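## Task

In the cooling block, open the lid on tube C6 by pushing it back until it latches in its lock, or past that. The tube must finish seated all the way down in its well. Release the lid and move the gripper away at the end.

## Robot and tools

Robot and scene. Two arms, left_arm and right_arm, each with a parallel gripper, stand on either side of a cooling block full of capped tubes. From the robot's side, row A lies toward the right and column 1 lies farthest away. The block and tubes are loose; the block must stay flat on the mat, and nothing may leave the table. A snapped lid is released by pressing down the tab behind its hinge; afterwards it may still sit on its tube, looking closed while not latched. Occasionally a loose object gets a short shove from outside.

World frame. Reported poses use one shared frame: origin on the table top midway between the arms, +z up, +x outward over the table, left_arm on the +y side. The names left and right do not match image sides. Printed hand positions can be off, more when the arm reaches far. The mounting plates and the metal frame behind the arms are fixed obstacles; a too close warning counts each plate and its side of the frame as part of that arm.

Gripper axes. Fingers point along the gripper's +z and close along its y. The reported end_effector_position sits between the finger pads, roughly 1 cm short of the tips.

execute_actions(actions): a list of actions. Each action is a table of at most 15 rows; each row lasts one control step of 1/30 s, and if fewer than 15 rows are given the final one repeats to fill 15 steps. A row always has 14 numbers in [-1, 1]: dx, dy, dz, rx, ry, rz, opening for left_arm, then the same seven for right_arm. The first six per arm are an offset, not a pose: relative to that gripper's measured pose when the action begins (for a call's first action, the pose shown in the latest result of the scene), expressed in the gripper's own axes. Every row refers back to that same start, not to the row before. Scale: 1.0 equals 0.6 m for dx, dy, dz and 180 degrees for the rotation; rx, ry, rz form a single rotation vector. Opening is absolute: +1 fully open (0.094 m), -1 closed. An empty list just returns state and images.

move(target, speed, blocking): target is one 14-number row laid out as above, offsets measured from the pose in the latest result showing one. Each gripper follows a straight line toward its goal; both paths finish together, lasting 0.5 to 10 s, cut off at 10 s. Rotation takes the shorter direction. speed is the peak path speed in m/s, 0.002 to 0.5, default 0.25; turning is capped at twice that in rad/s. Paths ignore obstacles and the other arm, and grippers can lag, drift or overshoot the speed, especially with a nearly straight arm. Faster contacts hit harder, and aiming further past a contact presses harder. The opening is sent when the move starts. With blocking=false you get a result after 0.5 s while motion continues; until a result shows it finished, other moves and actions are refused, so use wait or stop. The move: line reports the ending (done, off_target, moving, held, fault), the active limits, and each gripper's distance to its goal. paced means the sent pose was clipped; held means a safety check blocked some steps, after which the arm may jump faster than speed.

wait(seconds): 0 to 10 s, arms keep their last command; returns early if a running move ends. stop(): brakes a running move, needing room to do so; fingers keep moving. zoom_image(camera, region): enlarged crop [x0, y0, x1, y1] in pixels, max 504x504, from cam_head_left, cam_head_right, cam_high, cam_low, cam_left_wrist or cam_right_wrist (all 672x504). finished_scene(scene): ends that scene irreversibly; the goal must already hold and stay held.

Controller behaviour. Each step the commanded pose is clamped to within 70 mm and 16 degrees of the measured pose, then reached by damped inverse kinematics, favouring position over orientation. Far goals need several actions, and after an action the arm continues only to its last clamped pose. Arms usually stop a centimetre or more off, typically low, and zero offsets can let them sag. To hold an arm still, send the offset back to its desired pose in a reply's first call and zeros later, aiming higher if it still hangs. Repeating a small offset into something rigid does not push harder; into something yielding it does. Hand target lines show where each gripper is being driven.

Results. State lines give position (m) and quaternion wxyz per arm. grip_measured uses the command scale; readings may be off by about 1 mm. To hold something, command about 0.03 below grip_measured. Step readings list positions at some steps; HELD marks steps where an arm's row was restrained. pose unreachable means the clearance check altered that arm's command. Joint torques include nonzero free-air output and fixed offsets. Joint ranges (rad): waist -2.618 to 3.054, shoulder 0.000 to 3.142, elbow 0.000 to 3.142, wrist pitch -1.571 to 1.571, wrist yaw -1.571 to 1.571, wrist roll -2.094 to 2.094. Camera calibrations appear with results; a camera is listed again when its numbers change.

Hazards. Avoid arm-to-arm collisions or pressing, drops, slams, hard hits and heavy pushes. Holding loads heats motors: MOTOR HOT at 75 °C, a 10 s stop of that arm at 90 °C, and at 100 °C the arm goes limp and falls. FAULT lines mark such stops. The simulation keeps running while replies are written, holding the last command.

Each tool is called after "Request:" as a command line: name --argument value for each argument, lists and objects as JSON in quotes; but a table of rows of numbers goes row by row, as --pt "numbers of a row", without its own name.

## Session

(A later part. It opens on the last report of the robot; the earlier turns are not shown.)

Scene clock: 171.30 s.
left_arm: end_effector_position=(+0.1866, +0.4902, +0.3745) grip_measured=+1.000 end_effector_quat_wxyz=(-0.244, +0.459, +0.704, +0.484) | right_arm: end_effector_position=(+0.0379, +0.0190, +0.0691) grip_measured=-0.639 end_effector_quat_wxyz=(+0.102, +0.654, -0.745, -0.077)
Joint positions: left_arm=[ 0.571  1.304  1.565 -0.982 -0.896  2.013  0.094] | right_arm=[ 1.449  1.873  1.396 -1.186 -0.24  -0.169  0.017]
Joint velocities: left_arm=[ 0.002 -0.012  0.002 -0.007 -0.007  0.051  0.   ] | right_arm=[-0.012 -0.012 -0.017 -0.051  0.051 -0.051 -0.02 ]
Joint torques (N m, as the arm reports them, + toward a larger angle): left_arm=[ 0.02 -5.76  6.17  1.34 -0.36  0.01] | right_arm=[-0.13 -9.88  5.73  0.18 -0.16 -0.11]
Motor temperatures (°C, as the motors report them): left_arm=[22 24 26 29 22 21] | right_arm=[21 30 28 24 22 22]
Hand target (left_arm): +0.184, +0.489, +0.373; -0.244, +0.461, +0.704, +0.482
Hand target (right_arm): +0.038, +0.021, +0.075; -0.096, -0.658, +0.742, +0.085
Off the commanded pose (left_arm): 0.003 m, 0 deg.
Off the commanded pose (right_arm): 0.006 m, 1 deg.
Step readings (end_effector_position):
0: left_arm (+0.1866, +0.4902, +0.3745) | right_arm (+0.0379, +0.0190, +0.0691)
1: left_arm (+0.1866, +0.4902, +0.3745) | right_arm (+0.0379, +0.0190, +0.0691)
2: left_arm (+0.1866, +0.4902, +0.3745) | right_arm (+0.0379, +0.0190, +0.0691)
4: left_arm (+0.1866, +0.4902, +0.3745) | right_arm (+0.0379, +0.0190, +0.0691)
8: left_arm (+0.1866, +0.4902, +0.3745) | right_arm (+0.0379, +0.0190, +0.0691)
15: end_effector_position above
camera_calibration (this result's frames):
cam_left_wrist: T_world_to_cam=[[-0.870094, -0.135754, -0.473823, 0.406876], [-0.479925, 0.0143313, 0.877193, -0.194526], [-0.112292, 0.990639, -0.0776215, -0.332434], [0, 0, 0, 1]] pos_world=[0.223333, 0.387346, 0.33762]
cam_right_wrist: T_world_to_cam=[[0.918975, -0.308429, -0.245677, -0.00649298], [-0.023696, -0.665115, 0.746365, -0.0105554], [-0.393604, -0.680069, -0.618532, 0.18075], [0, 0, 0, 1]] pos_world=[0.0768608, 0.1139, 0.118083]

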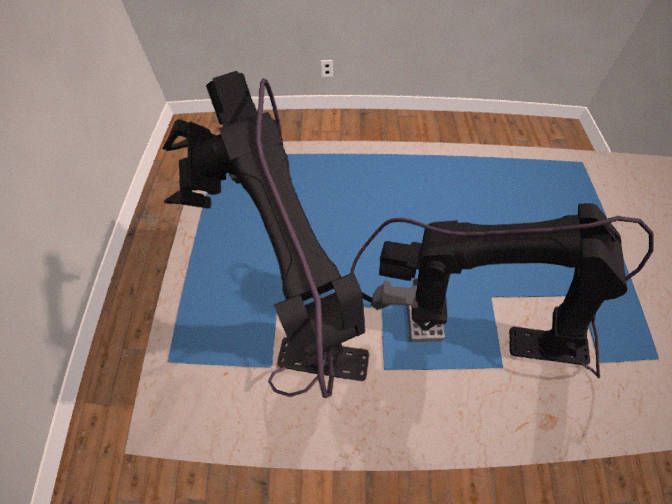

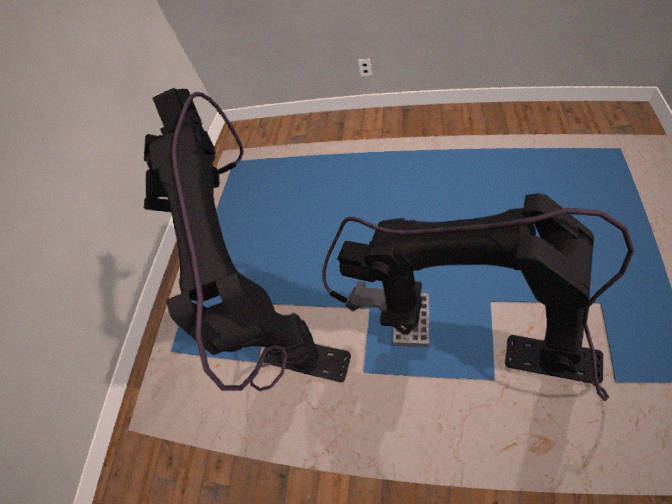

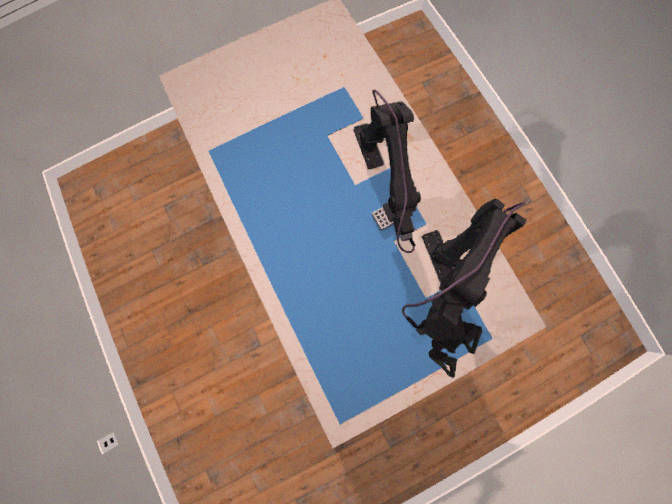

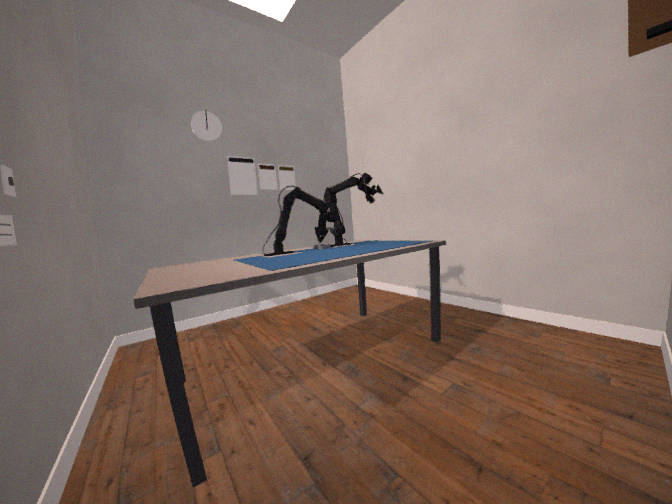

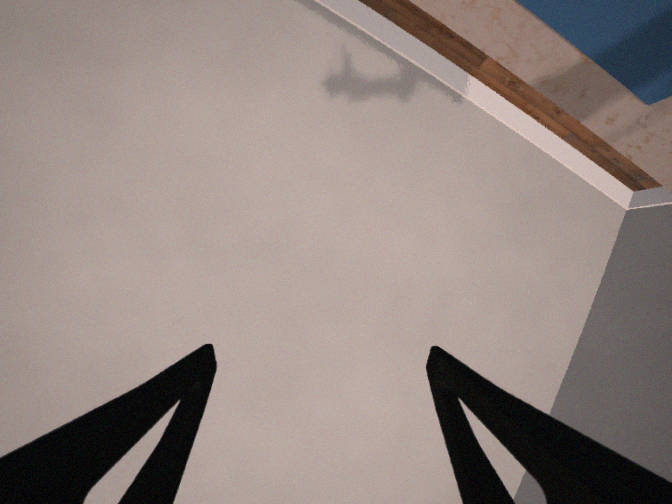

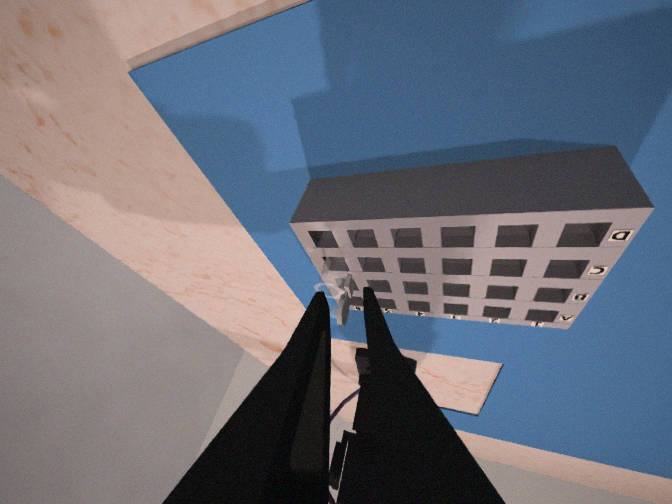

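Request:
execute_actions --actions '[[[-0.0008,-0.0052,-0.0012,0.0009,-0.0008,0.0015,1,-0.0025,0.0020,-0.0093,0.0002,-0.0055,-0.0040,-0.663],[-0.0008,-0.0052,-0.0012,0.0009,-0.0008,0.0015,1,-0.0025,0.0020,-0.0093,0.0002,-0.0055,-0.0040,-0.676],[-0.0008,-0.0052,-0.0012,0.0009,-0.0008,0.0015,1,-0.0025,0.0020,-0.0093,0.0002,-0.0055,-0.0040,-0.689],[-0.0008,-0.0052,-0.0012,0.0009,-0.0008,0.0015,1,-0.0025,0.0020,-0.0093,0.0002,-0.0055,-0.0040,-0.702],[-0.0008,-0.0052,-0.0012,0.0009,-0.0008,0.0015,1,-0.0025,0.0020,-0.0093,0.0002,-0.0055,-0.0040,-0.715],[-0.0008,-0.0052,-0.0012,0.0009,-0.0008,0.0015,1,-0.0025,0.0020,-0.0093,0.0002,-0.0055,-0.0040,-0.728],[-0.0008,-0.0052,-0.0012,0.0009,-0.0008,0.0015,1,-0.0025,0.0020,-0.0093,0.0002,-0.0055,-0.0040,-0.741],[-0.0008,-0.0052,-0.0012,0.0009,-0.0008,0.0015,1,-0.0025,0.0020,-0.0093,0.0002,-0.0055,-0.0040,-0.754],[-0.0008,-0.0052,-0.0012,0.0009,-0.0008,0.0015,1,-0.0025,0.0020,-0.0093,0.0002,-0.0055,-0.0040,-0.767],[-0.0008,-0.0052,-0.0012,0.0009,-0.0008,0.0015,1,-0.0025,0.0020,-0.0093,0.0002,-0.0055,-0.0040,-0.78],[-0.0008,-0.0052,-0.0012,0.0009,-0.0008,0.0015,1,-0.0025,0.0020,-0.0093,0.0002,-0.0055,-0.0040,-0.793],[-0.0008,-0.0052,-0.0012,0.0009,-0.0008,0.0015,1,-0.0025,0.0020,-0.0093,0.0002,-0.0055,-0.0040,-0.806],[-0.0008,-0.0052,-0.0012,0.0009,-0.0008,0.0015,1,-0.0025,0.0020,-0.0093,0.0002,-0.0055,-0.0040,-0.82]]]'

Request:
zoom_image --camera "cam_right_wrist" --region '[290, 245, 410, 355]'

Scene clock: 174.07 s.
left_arm: end_effector_position=(+0.1866, +0.4902, +0.3745) grip_measured=+1.000 end_effector_quat_wxyz=(-0.244, +0.459, +0.704, +0.484) | right_arm: end_effector_position=(+0.0362, +0.0190, +0.0695) grip_measured=-0.818 end_effector_quat_wxyz=(+0.105, +0.654, -0.745, -0.081)
Joint positions: left_arm=[ 0.571  1.304  1.565 -0.982 -0.896  2.013  0.094] | right_arm=[ 1.449  1.873  1.396 -1.188 -0.249 -0.169  0.009]
Joint velocities: left_arm=[ 0.002 -0.012 -0.022 -0.007 -0.007 -0.037  0.   ] | right_arm=[ 0.002 -0.027 -0.007 -0.007 -0.007  0.037 -0.   ]
Joint torques (N m, as the arm reports them, + toward a larger angle): left_arm=[ 0.01 -5.78  6.18  1.34 -0.37  0.  ] | right_arm=[-0.26 -9.79  5.72  0.2  -0.01 -0.11]
Motor temperatures (°C, as the motors report them): left_arm=[22 24 26 29 22 21] | right_arm=[21 30 28 24 22 22]
Hand target (left_arm): +0.184, +0.489, +0.373; -0.244, +0.461, +0.704, +0.482
Hand target (right_arm): +0.038, +0.021, +0.075; -0.095, -0.658, +0.742, +0.083
Off the commanded pose (left_arm): 0.003 m, 0 deg.
Off the commanded pose (right_arm): 0.006 m, 1 deg.
Step readings (end_effector_position):
0: left_arm (+0.1866, +0.4902, +0.3745) | right_arm (+0.0379, +0.0190, +0.0691)
1: left_arm (+0.1866, +0.4902, +0.3745) | right_arm (+0.0379, +0.0190, +0.0691)
2: left_arm (+0.1866, +0.4902, +0.3745) | right_arm (+0.0379, +0.0190, +0.0691)
4: left_arm (+0.1866, +0.4902, +0.3745) | right_arm (+0.0379, +0.0190, +0.0691)
8: left_arm (+0.1866, +0.4902, +0.3745) | right_arm (+0.0376, +0.0190, +0.0692)
15: end_effector_position above
camera_calibration (this result's frames):
cam_left_wrist: T_world_to_cam=[[-0.870094, -0.135754, -0.473823, 0.406876], [-0.479925, 0.0143313, 0.877193, -0.194526], [-0.112292, 0.990639, -0.0776215, -0.332434], [0, 0, 0, 1]] pos_world=[0.223333, 0.387346, 0.33762]
cam_right_wrist: T_world_to_cam=[[0.916287, -0.309026, -0.254797, -0.00405553], [-0.0170892, -0.665745, 0.745984, -0.0110933], [-0.400158, -0.679181, -0.615294, 0.180399], [0, 0, 0, 1]] pos_world=[0.0757145, 0.113885, 0.11824]

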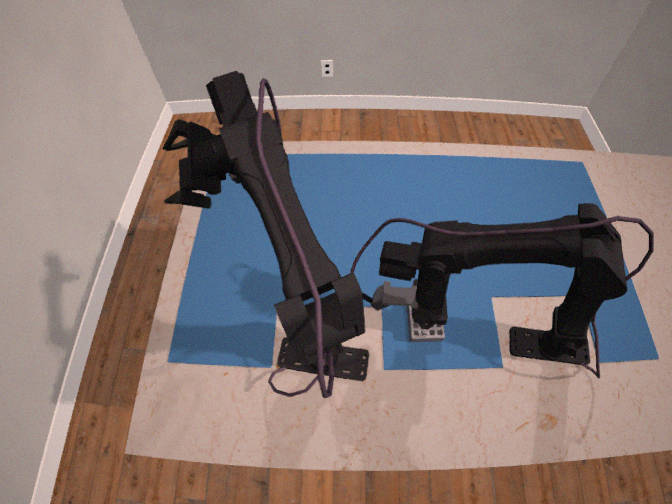

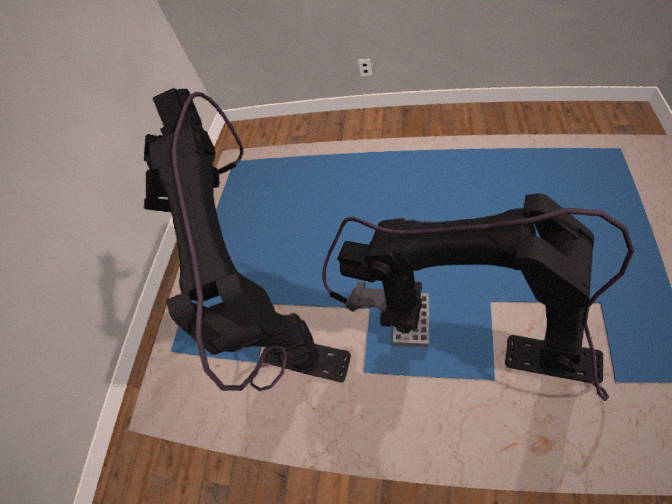

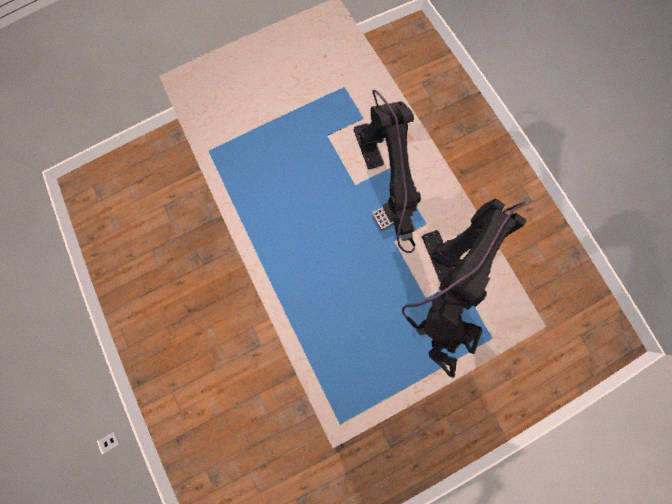

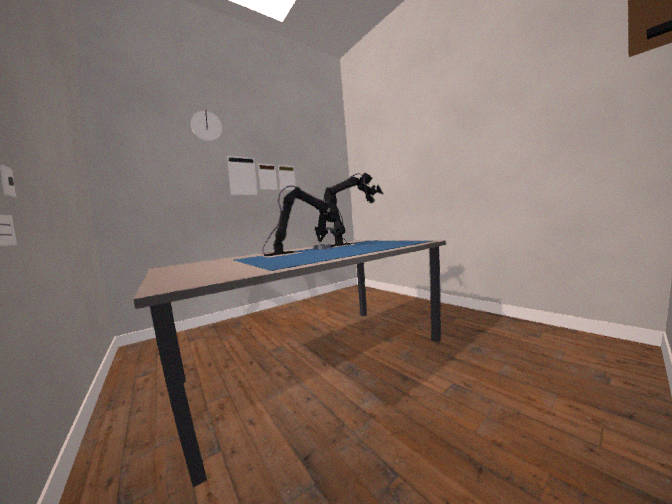

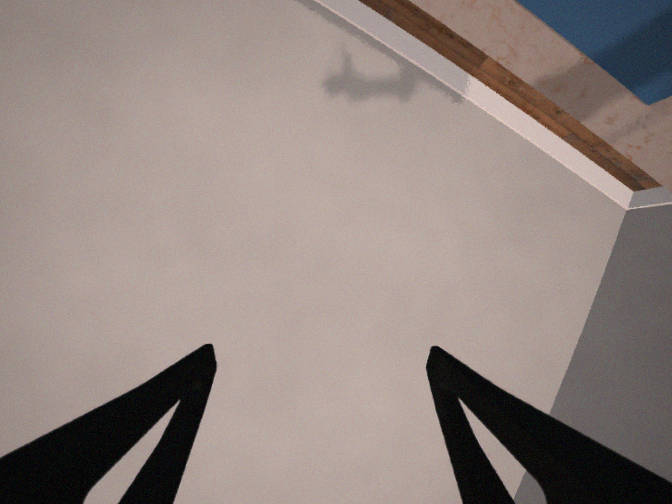

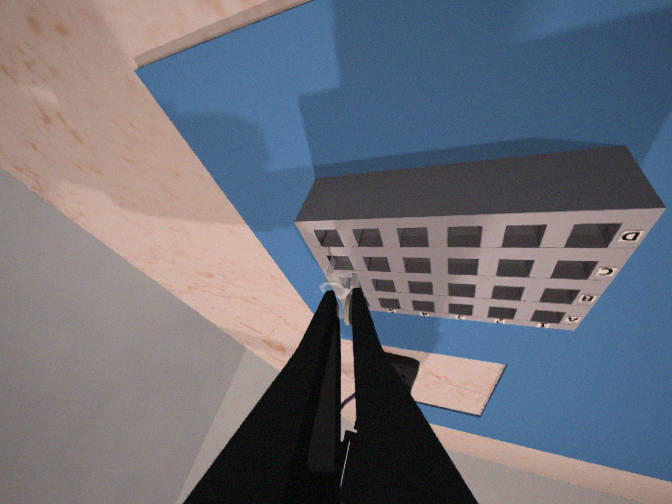

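Region (290, 245, 410, 355) of cam_right_wrist's 672x504 image, scaled by 4.200, with more detail than that image has; it fills the top 462 rows of this view, and the rest is white.

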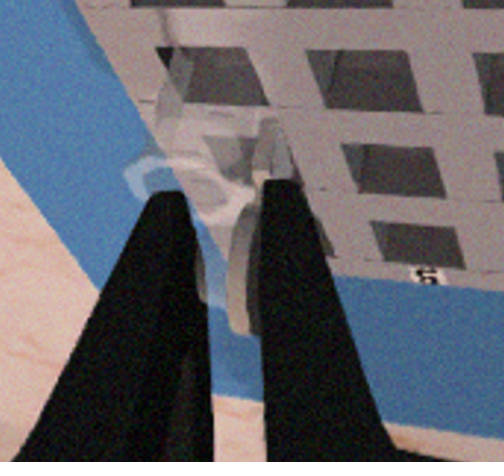

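Request:
execute_actions --actions '[[[-0.0008,-0.0052,-0.0012,0.0009,-0.0008,0.0015,1,-0.0028,-0.0006,-0.0093,0.0031,-0.0058,-0.0040,-0.822],[-0.0008,-0.0052,-0.0012,0.0009,-0.0008,0.0015,1,-0.0028,-0.0006,-0.0093,0.0031,-0.0058,-0.0040,-0.824],[-0.0008,-0.0052,-0.0012,0.0009,-0.0008,0.0015,1,-0.0028,-0.0006,-0.0093,0.0031,-0.0058,-0.0040,-0.826],[-0.0008,-0.0052,-0.0012,0.0009,-0.0008,0.0015,1,-0.0028,-0.0006,-0.0093,0.0031,-0.0058,-0.0040,-0.828],[-0.0008,-0.0052,-0.0012,0.0009,-0.0008,0.0015,1,-0.0028,-0.0006,-0.0093,0.0031,-0.0058,-0.0040,-0.830],[-0.0008,-0.0052,-0.0012,0.0009,-0.0008,0.0015,1,-0.0028,-0.0006,-0.0093,0.0031,-0.0058,-0.0040,-0.832],[-0.0008,-0.0052,-0.0012,0.0009,-0.0008,0.0015,1,-0.0028,-0.0006,-0.0093,0.0031,-0.0058,-0.0040,-0.834],[-0.0008,-0.0052,-0.0012,0.0009,-0.0008,0.0015,1,-0.0028,-0.0006,-0.0093,0.0031,-0.0058,-0.0040,-0.836],[-0.0008,-0.0052,-0.0012,0.0009,-0.0008,0.0015,1,-0.0028,-0.0006,-0.0093,0.0031,-0.0058,-0.0040,-0.838],[-0.0008,-0.0052,-0.0012,0.0009,-0.0008,0.0015,1,-0.0028,-0.0006,-0.0093,0.0031,-0.0058,-0.0040,-0.840],[-0.0008,-0.0052,-0.0012,0.0009,-0.0008,0.0015,1,-0.0028,-0.0006,-0.0093,0.0031,-0.0058,-0.0040,-0.842],[-0.0008,-0.0052,-0.0012,0.0009,-0.0008,0.0015,1,-0.0028,-0.0006,-0.0093,0.0031,-0.0058,-0.0040,-0.844],[-0.0008,-0.0052,-0.0012,0.0009,-0.0008,0.0015,1,-0.0028,-0.0006,-0.0093,0.0031,-0.0058,-0.0040,-0.846]]]'

Request:
zoom_image --camera "cam_right_wrist" --region '[290, 245, 410, 355]'

Scene clock: 177.07 s.
left_arm: end_effector_position=(+0.1866, +0.4902, +0.3745) grip_measured=+1.000 end_effector_quat_wxyz=(-0.244, +0.459, +0.704, +0.484) | right_arm: end_effector_position=(+0.0359, +0.0191, +0.0696) grip_measured=-0.843 end_effector_quat_wxyz=(+0.106, +0.654, -0.745, -0.082)
Joint positions: left_arm=[ 0.571  1.304  1.565 -0.982 -0.896  2.013  0.094] | right_arm=[ 1.449  1.873  1.396 -1.188 -0.251 -0.169  0.007]
Joint velocities: left_arm=[-0.007 -0.017  0.017  0.022  0.037  0.007  0.   ] | right_arm=[-0.002 -0.007 -0.007 -0.066 -0.007 -0.037  0.   ]
Joint torques (N m, as the arm reports them, + toward a larger angle): left_arm=[ 0.01 -5.77  6.18  1.34 -0.36  0.01] | right_arm=[-0.08 -9.96  5.68  0.22 -0.03 -0.12]
Motor temperatures (°C, as the motors report them): left_arm=[22 24 26 29 22 21] | right_arm=[21 30 28 23 22 22]
Hand target (left_arm): +0.184, +0.489, +0.373; -0.244, +0.461, +0.704, +0.482
Hand target (right_arm): +0.038, +0.021, +0.075; -0.095, -0.658, +0.742, +0.084
Off the commanded pose (left_arm): 0.003 m, 0 deg.
Off the commanded pose (right_arm): 0.006 m, 1 deg.
Step readings (end_effector_position):
0: left_arm (+0.1866, +0.4902, +0.3745) | right_arm (+0.0362, +0.0191, +0.0696)
1: left_arm (+0.1866, +0.4902, +0.3745) | right_arm (+0.0362, +0.0191, +0.0696)
2: left_arm (+0.1866, +0.4902, +0.3745) | right_arm (+0.0361, +0.0191, +0.0696)
4: left_arm (+0.1866, +0.4902, +0.3745) | right_arm (+0.0361, +0.0191, +0.0696)
8: left_arm (+0.1866, +0.4902, +0.3745) | right_arm (+0.0359, +0.0191, +0.0696)
15: end_effector_position above
camera_calibration (this result's frames):
cam_left_wrist: T_world_to_cam=[[-0.870094, -0.135754, -0.473823, 0.406876], [-0.479925, 0.0143313, 0.877193, -0.194526], [-0.112292, 0.990639, -0.0776215, -0.332434], [0, 0, 0, 1]] pos_world=[0.223333, 0.387346, 0.33762]
cam_right_wrist: T_world_to_cam=[[0.915766, -0.309053, -0.256631, -0.00356864], [-0.0158507, -0.666144, 0.745654, -0.0111078], [-0.4014, -0.678777, -0.614931, 0.180405], [0, 0, 0, 1]] pos_world=[0.0755065, 0.113953, 0.118303]

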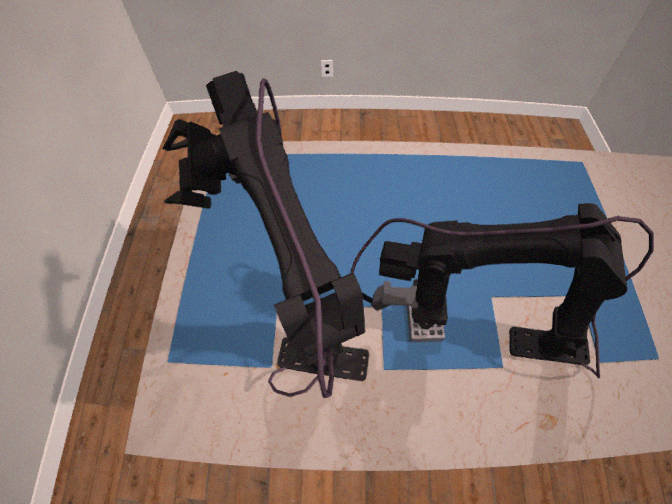

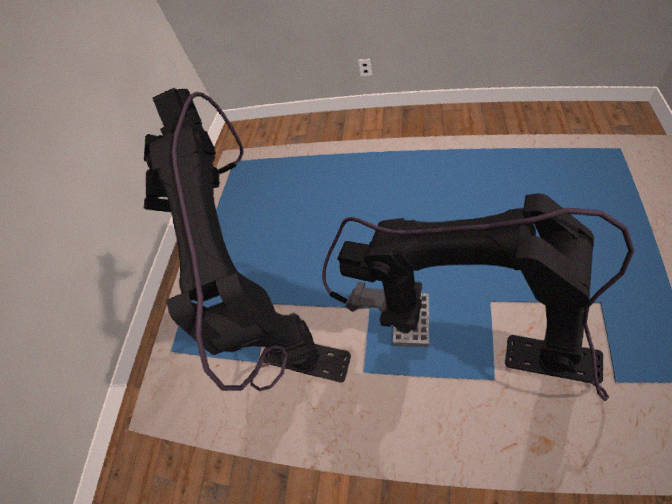

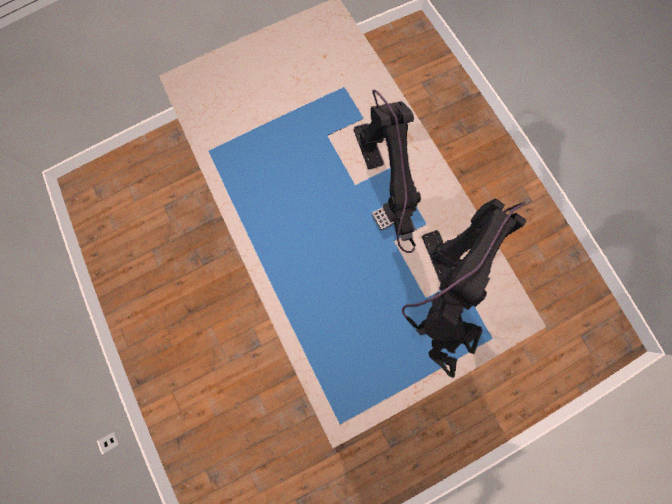

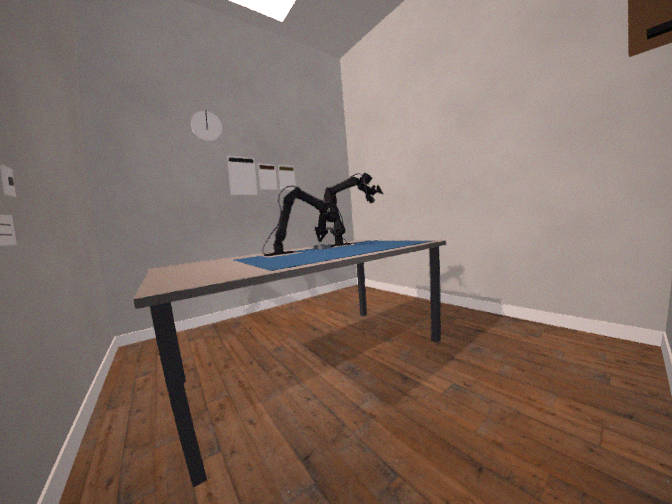

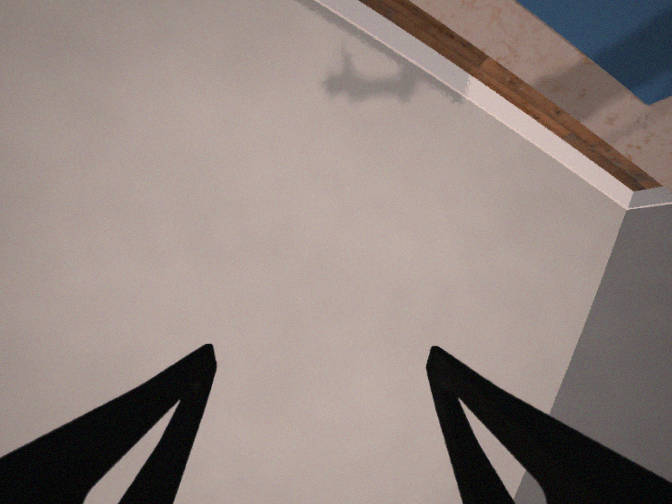

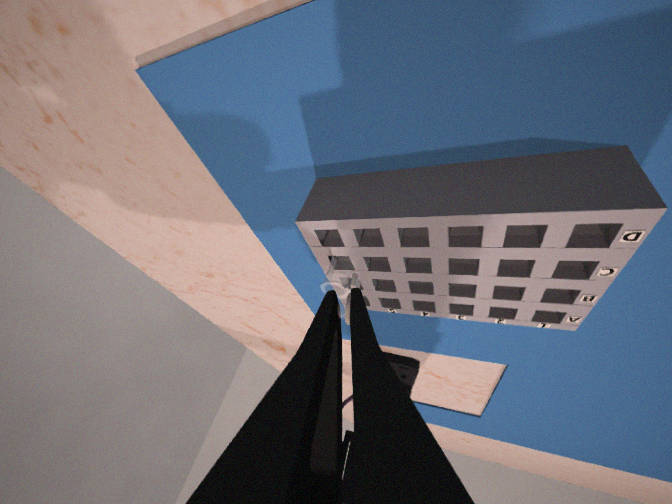

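Region (290, 245, 410, 355) of cam_right_wrist's 672x504 image, scaled by 4.200, with more detail than that image has; it fills the top 462 rows of this view, and the rest is white.

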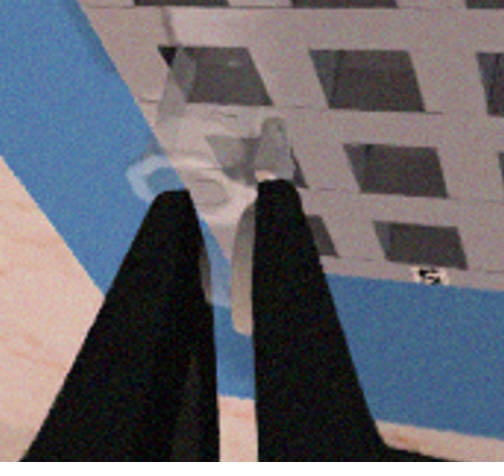

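Request:
execute_actions --actions '[[[-0.0008,-0.0052,-0.0012,0.0009,-0.0008,0.0015,1,-0.0028,-0.0012,-0.0093,0.0037,-0.0058,-0.0040,-0.848],[-0.0008,-0.0052,-0.0012,0.0009,-0.0008,0.0015,1,-0.0028,-0.0012,-0.0093,0.0037,-0.0058,-0.0040,-0.850],[-0.0008,-0.0052,-0.0012,0.0009,-0.0008,0.0015,1,-0.0028,-0.0012,-0.0093,0.0037,-0.0058,-0.0040,-0.852],[-0.0008,-0.0052,-0.0012,0.0009,-0.0008,0.0015,1,-0.0028,-0.0012,-0.0093,0.0037,-0.0058,-0.0040,-0.854],[-0.0008,-0.0052,-0.0012,0.0009,-0.0008,0.0015,1,-0.0028,-0.0012,-0.0093,0.0037,-0.0058,-0.0040,-0.856],[-0.0008,-0.0052,-0.0012,0.0009,-0.0008,0.0015,1,-0.0028,-0.0012,-0.0093,0.0037,-0.0058,-0.0040,-0.858],[-0.0008,-0.0052,-0.0012,0.0009,-0.0008,0.0015,1,-0.0028,-0.0012,-0.0093,0.0037,-0.0058,-0.0040,-0.860],[-0.0008,-0.0052,-0.0012,0.0009,-0.0008,0.0015,1,-0.0028,-0.0012,-0.0093,0.0037,-0.0058,-0.0040,-0.862],[-0.0008,-0.0052,-0.0012,0.0009,-0.0008,0.0015,1,-0.0028,-0.0012,-0.0093,0.0037,-0.0058,-0.0040,-0.864],[-0.0008,-0.0052,-0.0012,0.0009,-0.0008,0.0015,1,-0.0028,-0.0012,-0.0093,0.0037,-0.0058,-0.0040,-0.866],[-0.0008,-0.0052,-0.0012,0.0009,-0.0008,0.0015,1,-0.0028,-0.0012,-0.0093,0.0037,-0.0058,-0.0040,-0.868],[-0.0008,-0.0052,-0.0012,0.0009,-0.0008,0.0015,1,-0.0028,-0.0012,-0.0093,0.0037,-0.0058,-0.0040,-0.870]]]'

Request:
zoom_image --camera "cam_right_wrist" --region '[290, 245, 410, 355]'

Scene clock: 179.60 s.
left_arm: end_effector_position=(+0.1866, +0.4902, +0.3745) grip_measured=+1.000 end_effector_quat_wxyz=(-0.244, +0.459, +0.704, +0.484) | right_arm: end_effector_position=(+0.0360, +0.0191, +0.0696) grip_measured=-0.864 end_effector_quat_wxyz=(+0.106, +0.654, -0.745, -0.081)
Joint positions: left_arm=[ 0.571  1.304  1.565 -0.982 -0.896  2.013  0.094] | right_arm=[ 1.449  1.873  1.396 -1.188 -0.251 -0.169  0.006]
Joint velocities: left_arm=[-0.027 -0.017  0.002 -0.007 -0.037  0.037  0.   ] | right_arm=[ 0.002 -0.007  0.002 -0.037  0.051 -0.007  0.001]
Joint torques (N m, as the arm reports them, + toward a larger angle): left_arm=[ 0.02 -5.77  6.17  1.34 -0.37  0.01] | right_arm=[-0.1  -9.93  5.61  0.22 -0.05 -0.11]
Motor temperatures (°C, as the motors report them): left_arm=[22 24 26 29 22 21] | right_arm=[21 30 28 23 22 22]
Hand target (left_arm): +0.184, +0.489, +0.373; -0.244, +0.461, +0.704, +0.482
Hand target (right_arm): +0.038, +0.021, +0.075; -0.095, -0.658, +0.742, +0.084
Off the commanded pose (left_arm): 0.003 m, 0 deg.
Off the commanded pose (right_arm): 0.006 m, 1 deg.
Step readings (end_effector_position):
0: left_arm (+0.1866, +0.4902, +0.3745) | right_arm (+0.0359, +0.0191, +0.0696)
1: left_arm (+0.1866, +0.4902, +0.3745) | right_arm (+0.0359, +0.0191, +0.0696)
2: left_arm (+0.1866, +0.4902, +0.3745) | right_arm (+0.0359, +0.0191, +0.0696)
4: left_arm (+0.1866, +0.4902, +0.3745) | right_arm (+0.0359, +0.0191, +0.0696)
8: left_arm (+0.1866, +0.4902, +0.3745) | right_arm (+0.0359, +0.0191, +0.0696)
15: end_effector_position above
camera_calibration (this result's frames):
cam_left_wrist: T_world_to_cam=[[-0.870094, -0.135754, -0.473823, 0.406876], [-0.479925, 0.0143313, 0.877193, -0.194526], [-0.112292, 0.990639, -0.0776215, -0.332434], [0, 0, 0, 1]] pos_world=[0.223333, 0.387346, 0.33762]
cam_right_wrist: T_world_to_cam=[[0.91587, -0.309047, -0.256264, -0.00366602], [-0.0160984, -0.666065, 0.74572, -0.0111049], [-0.401151, -0.678858, -0.615004, 0.180404], [0, 0, 0, 1]] pos_world=[0.0755481, 0.113939, 0.118291]

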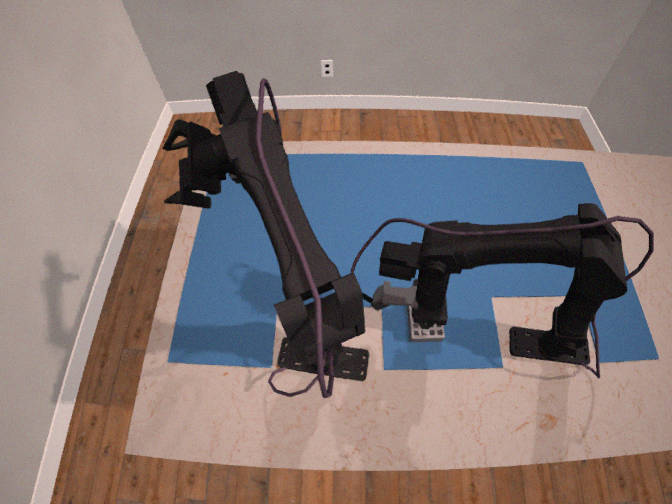

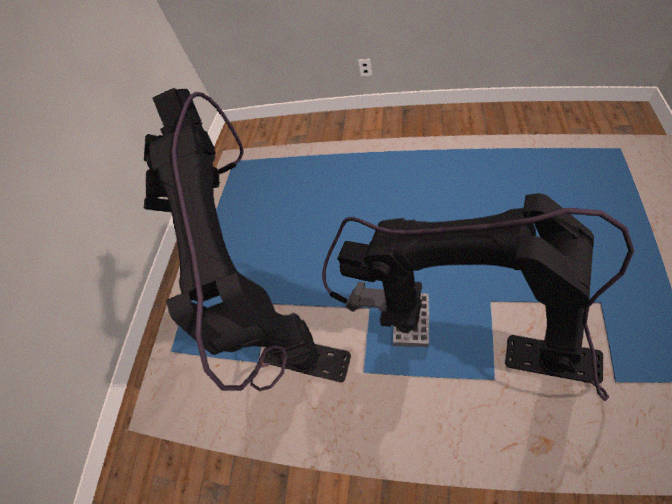

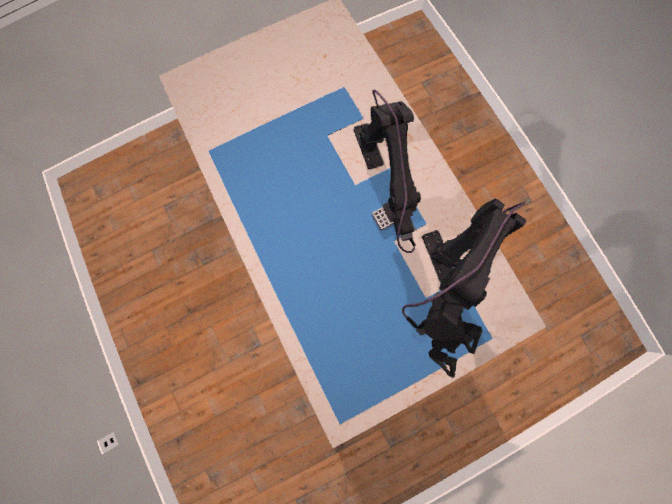

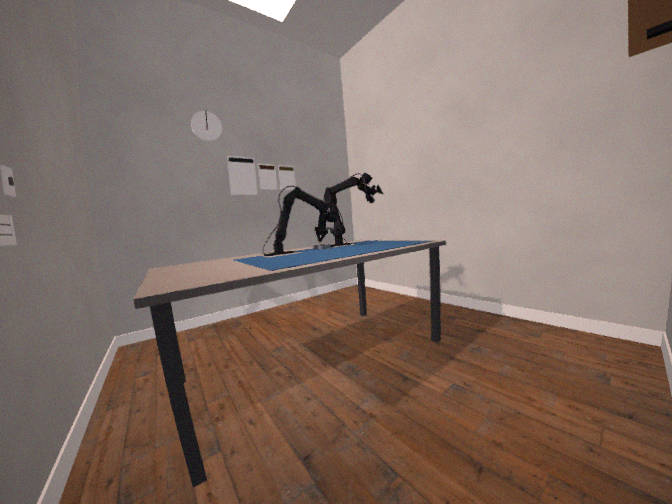

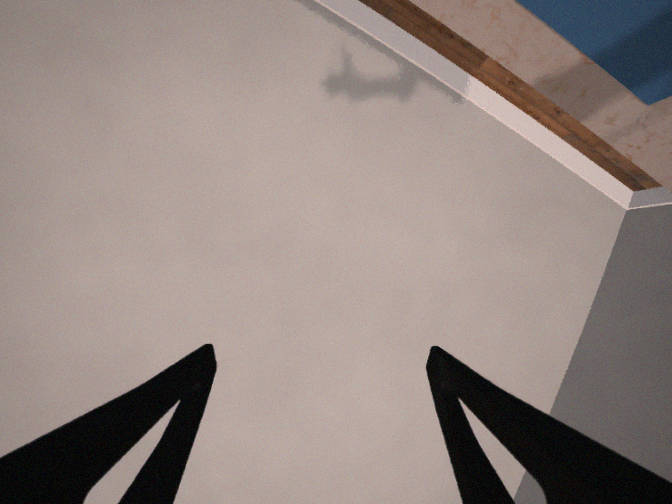

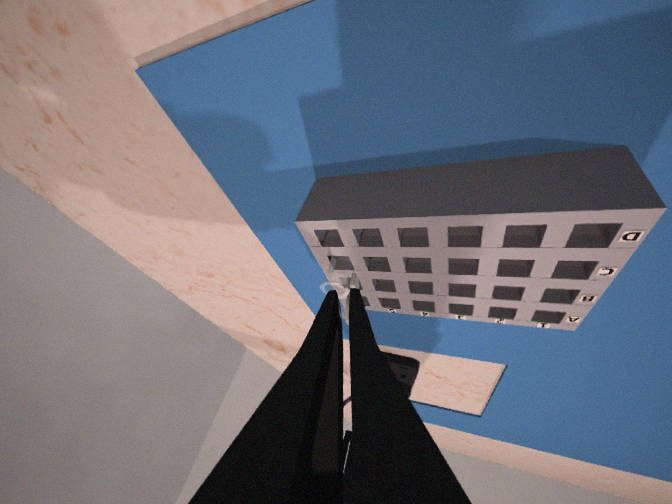

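Region (290, 245, 410, 355) of cam_right_wrist's 672x504 image, scaled by 4.200, with more detail than that image has; it fills the top 462 rows of this view, and the rest is white.

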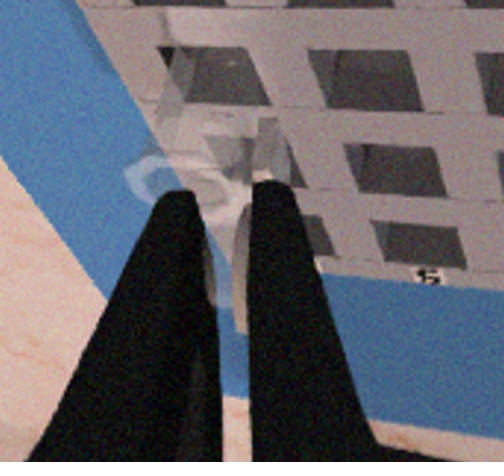

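Request:
execute_actions --actions '[]'

Scene clock: 181.33 s.
left_arm: end_effector_position=(+0.1866, +0.4902, +0.3745) grip_measured=+1.000 end_effector_quat_wxyz=(-0.244, +0.459, +0.704, +0.484) | right_arm: end_effector_position=(+0.0360, +0.0191, +0.0696) grip_measured=-0.864 end_effector_quat_wxyz=(+0.106, +0.654, -0.745, -0.081)
Joint positions: left_arm=[ 0.571  1.304  1.565 -0.982 -0.896  2.013  0.094] | right_arm=[ 1.449  1.873  1.396 -1.188 -0.251 -0.169  0.006]
Joint velocities: left_arm=[-0.027  0.002 -0.002  0.037  0.037  0.051  0.   ] | right_arm=[-0.002 -0.022 -0.017  0.022 -0.081 -0.022  0.001]
Joint torques (N m, as the arm reports them, + toward a larger angle): left_arm=[ 0.   -5.77  6.17  1.34 -0.36  0.01] | right_arm=[-0.11 -9.94  5.64  0.22 -0.03 -0.11]
Motor temperatures (°C, as the motors report them): left_arm=[22 24 26 29 22 21] | right_arm=[21 30 28 23 22 22]
Hand target (left_arm): +0.184, +0.489, +0.373; -0.244, +0.461, +0.704, +0.482
Hand target (right_arm): +0.038, +0.021, +0.075; -0.095, -0.658, +0.742, +0.084
Off the commanded pose (left_arm): 0.003 m, 0 deg.
Off the commanded pose (right_arm): 0.006 m, 1 deg.
camera_calibration (this result's frames):
cam_left_wrist: T_world_to_cam=[[-0.870094, -0.135754, -0.473823, 0.406876], [-0.479925, 0.0143313, 0.877193, -0.194526], [-0.112292, 0.990639, -0.0776215, -0.332434], [0, 0, 0, 1]] pos_world=[0.223333, 0.387346, 0.33762]
cam_right_wrist: T_world_to_cam=[[0.91587, -0.309047, -0.256264, -0.00366602], [-0.0160984, -0.666065, 0.74572, -0.0111049], [-0.401151, -0.678858, -0.615004, 0.180404], [0, 0, 0, 1]] pos_world=[0.0755481, 0.113939, 0.118291]

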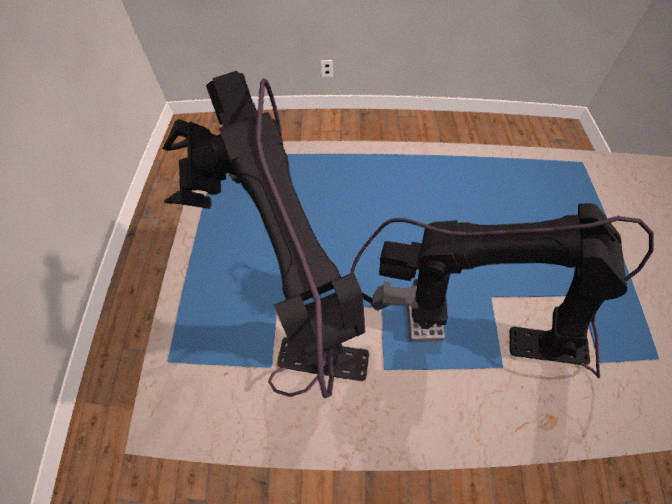

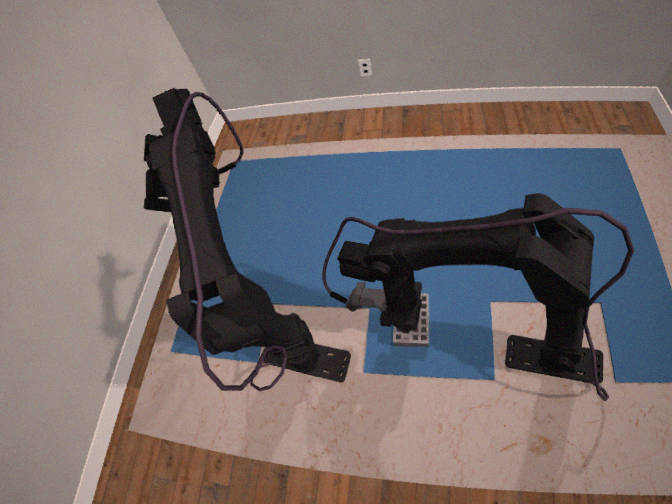

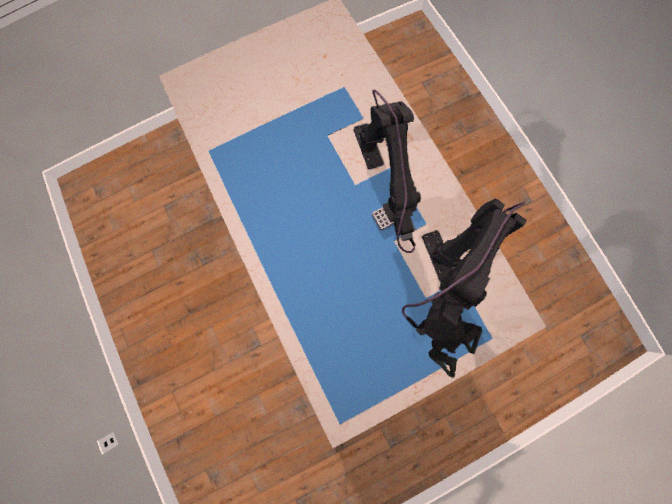

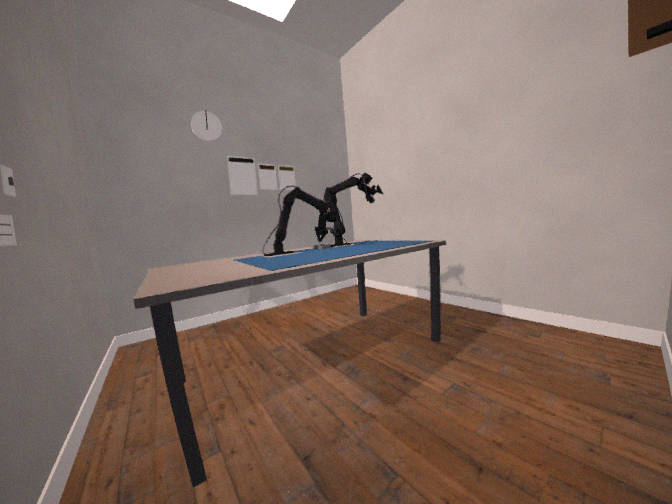

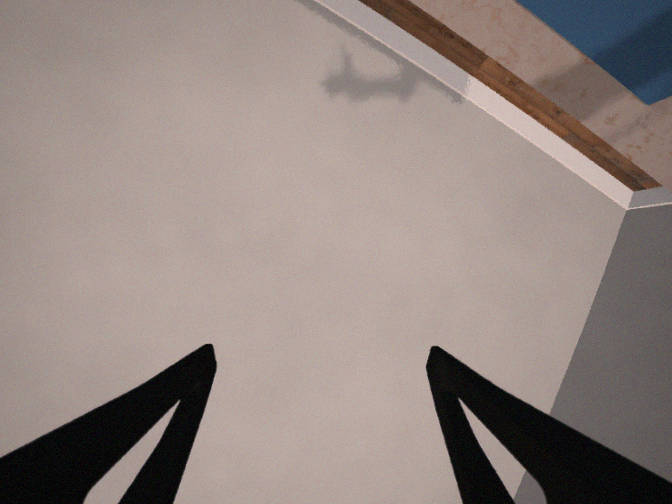

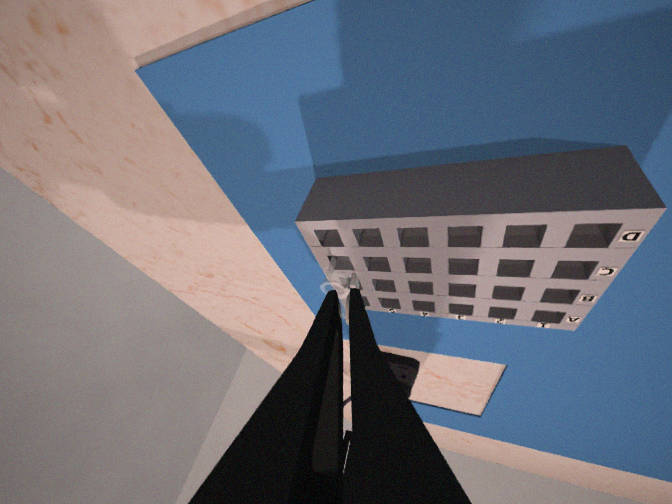

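Request:
zoom_image --camera "cam_right_wrist" --region '[290, 245, 410, 355]'

Region (290, 245, 410, 355) of cam_right_wrist's 672x504 image, scaled by 4.200, with more detail than that image has; it fills the top 462 rows of this view, and the rest is white.

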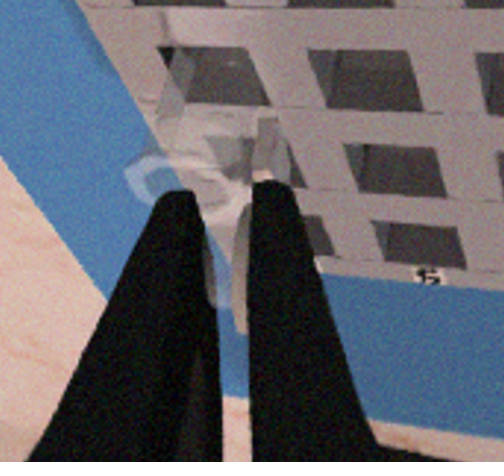

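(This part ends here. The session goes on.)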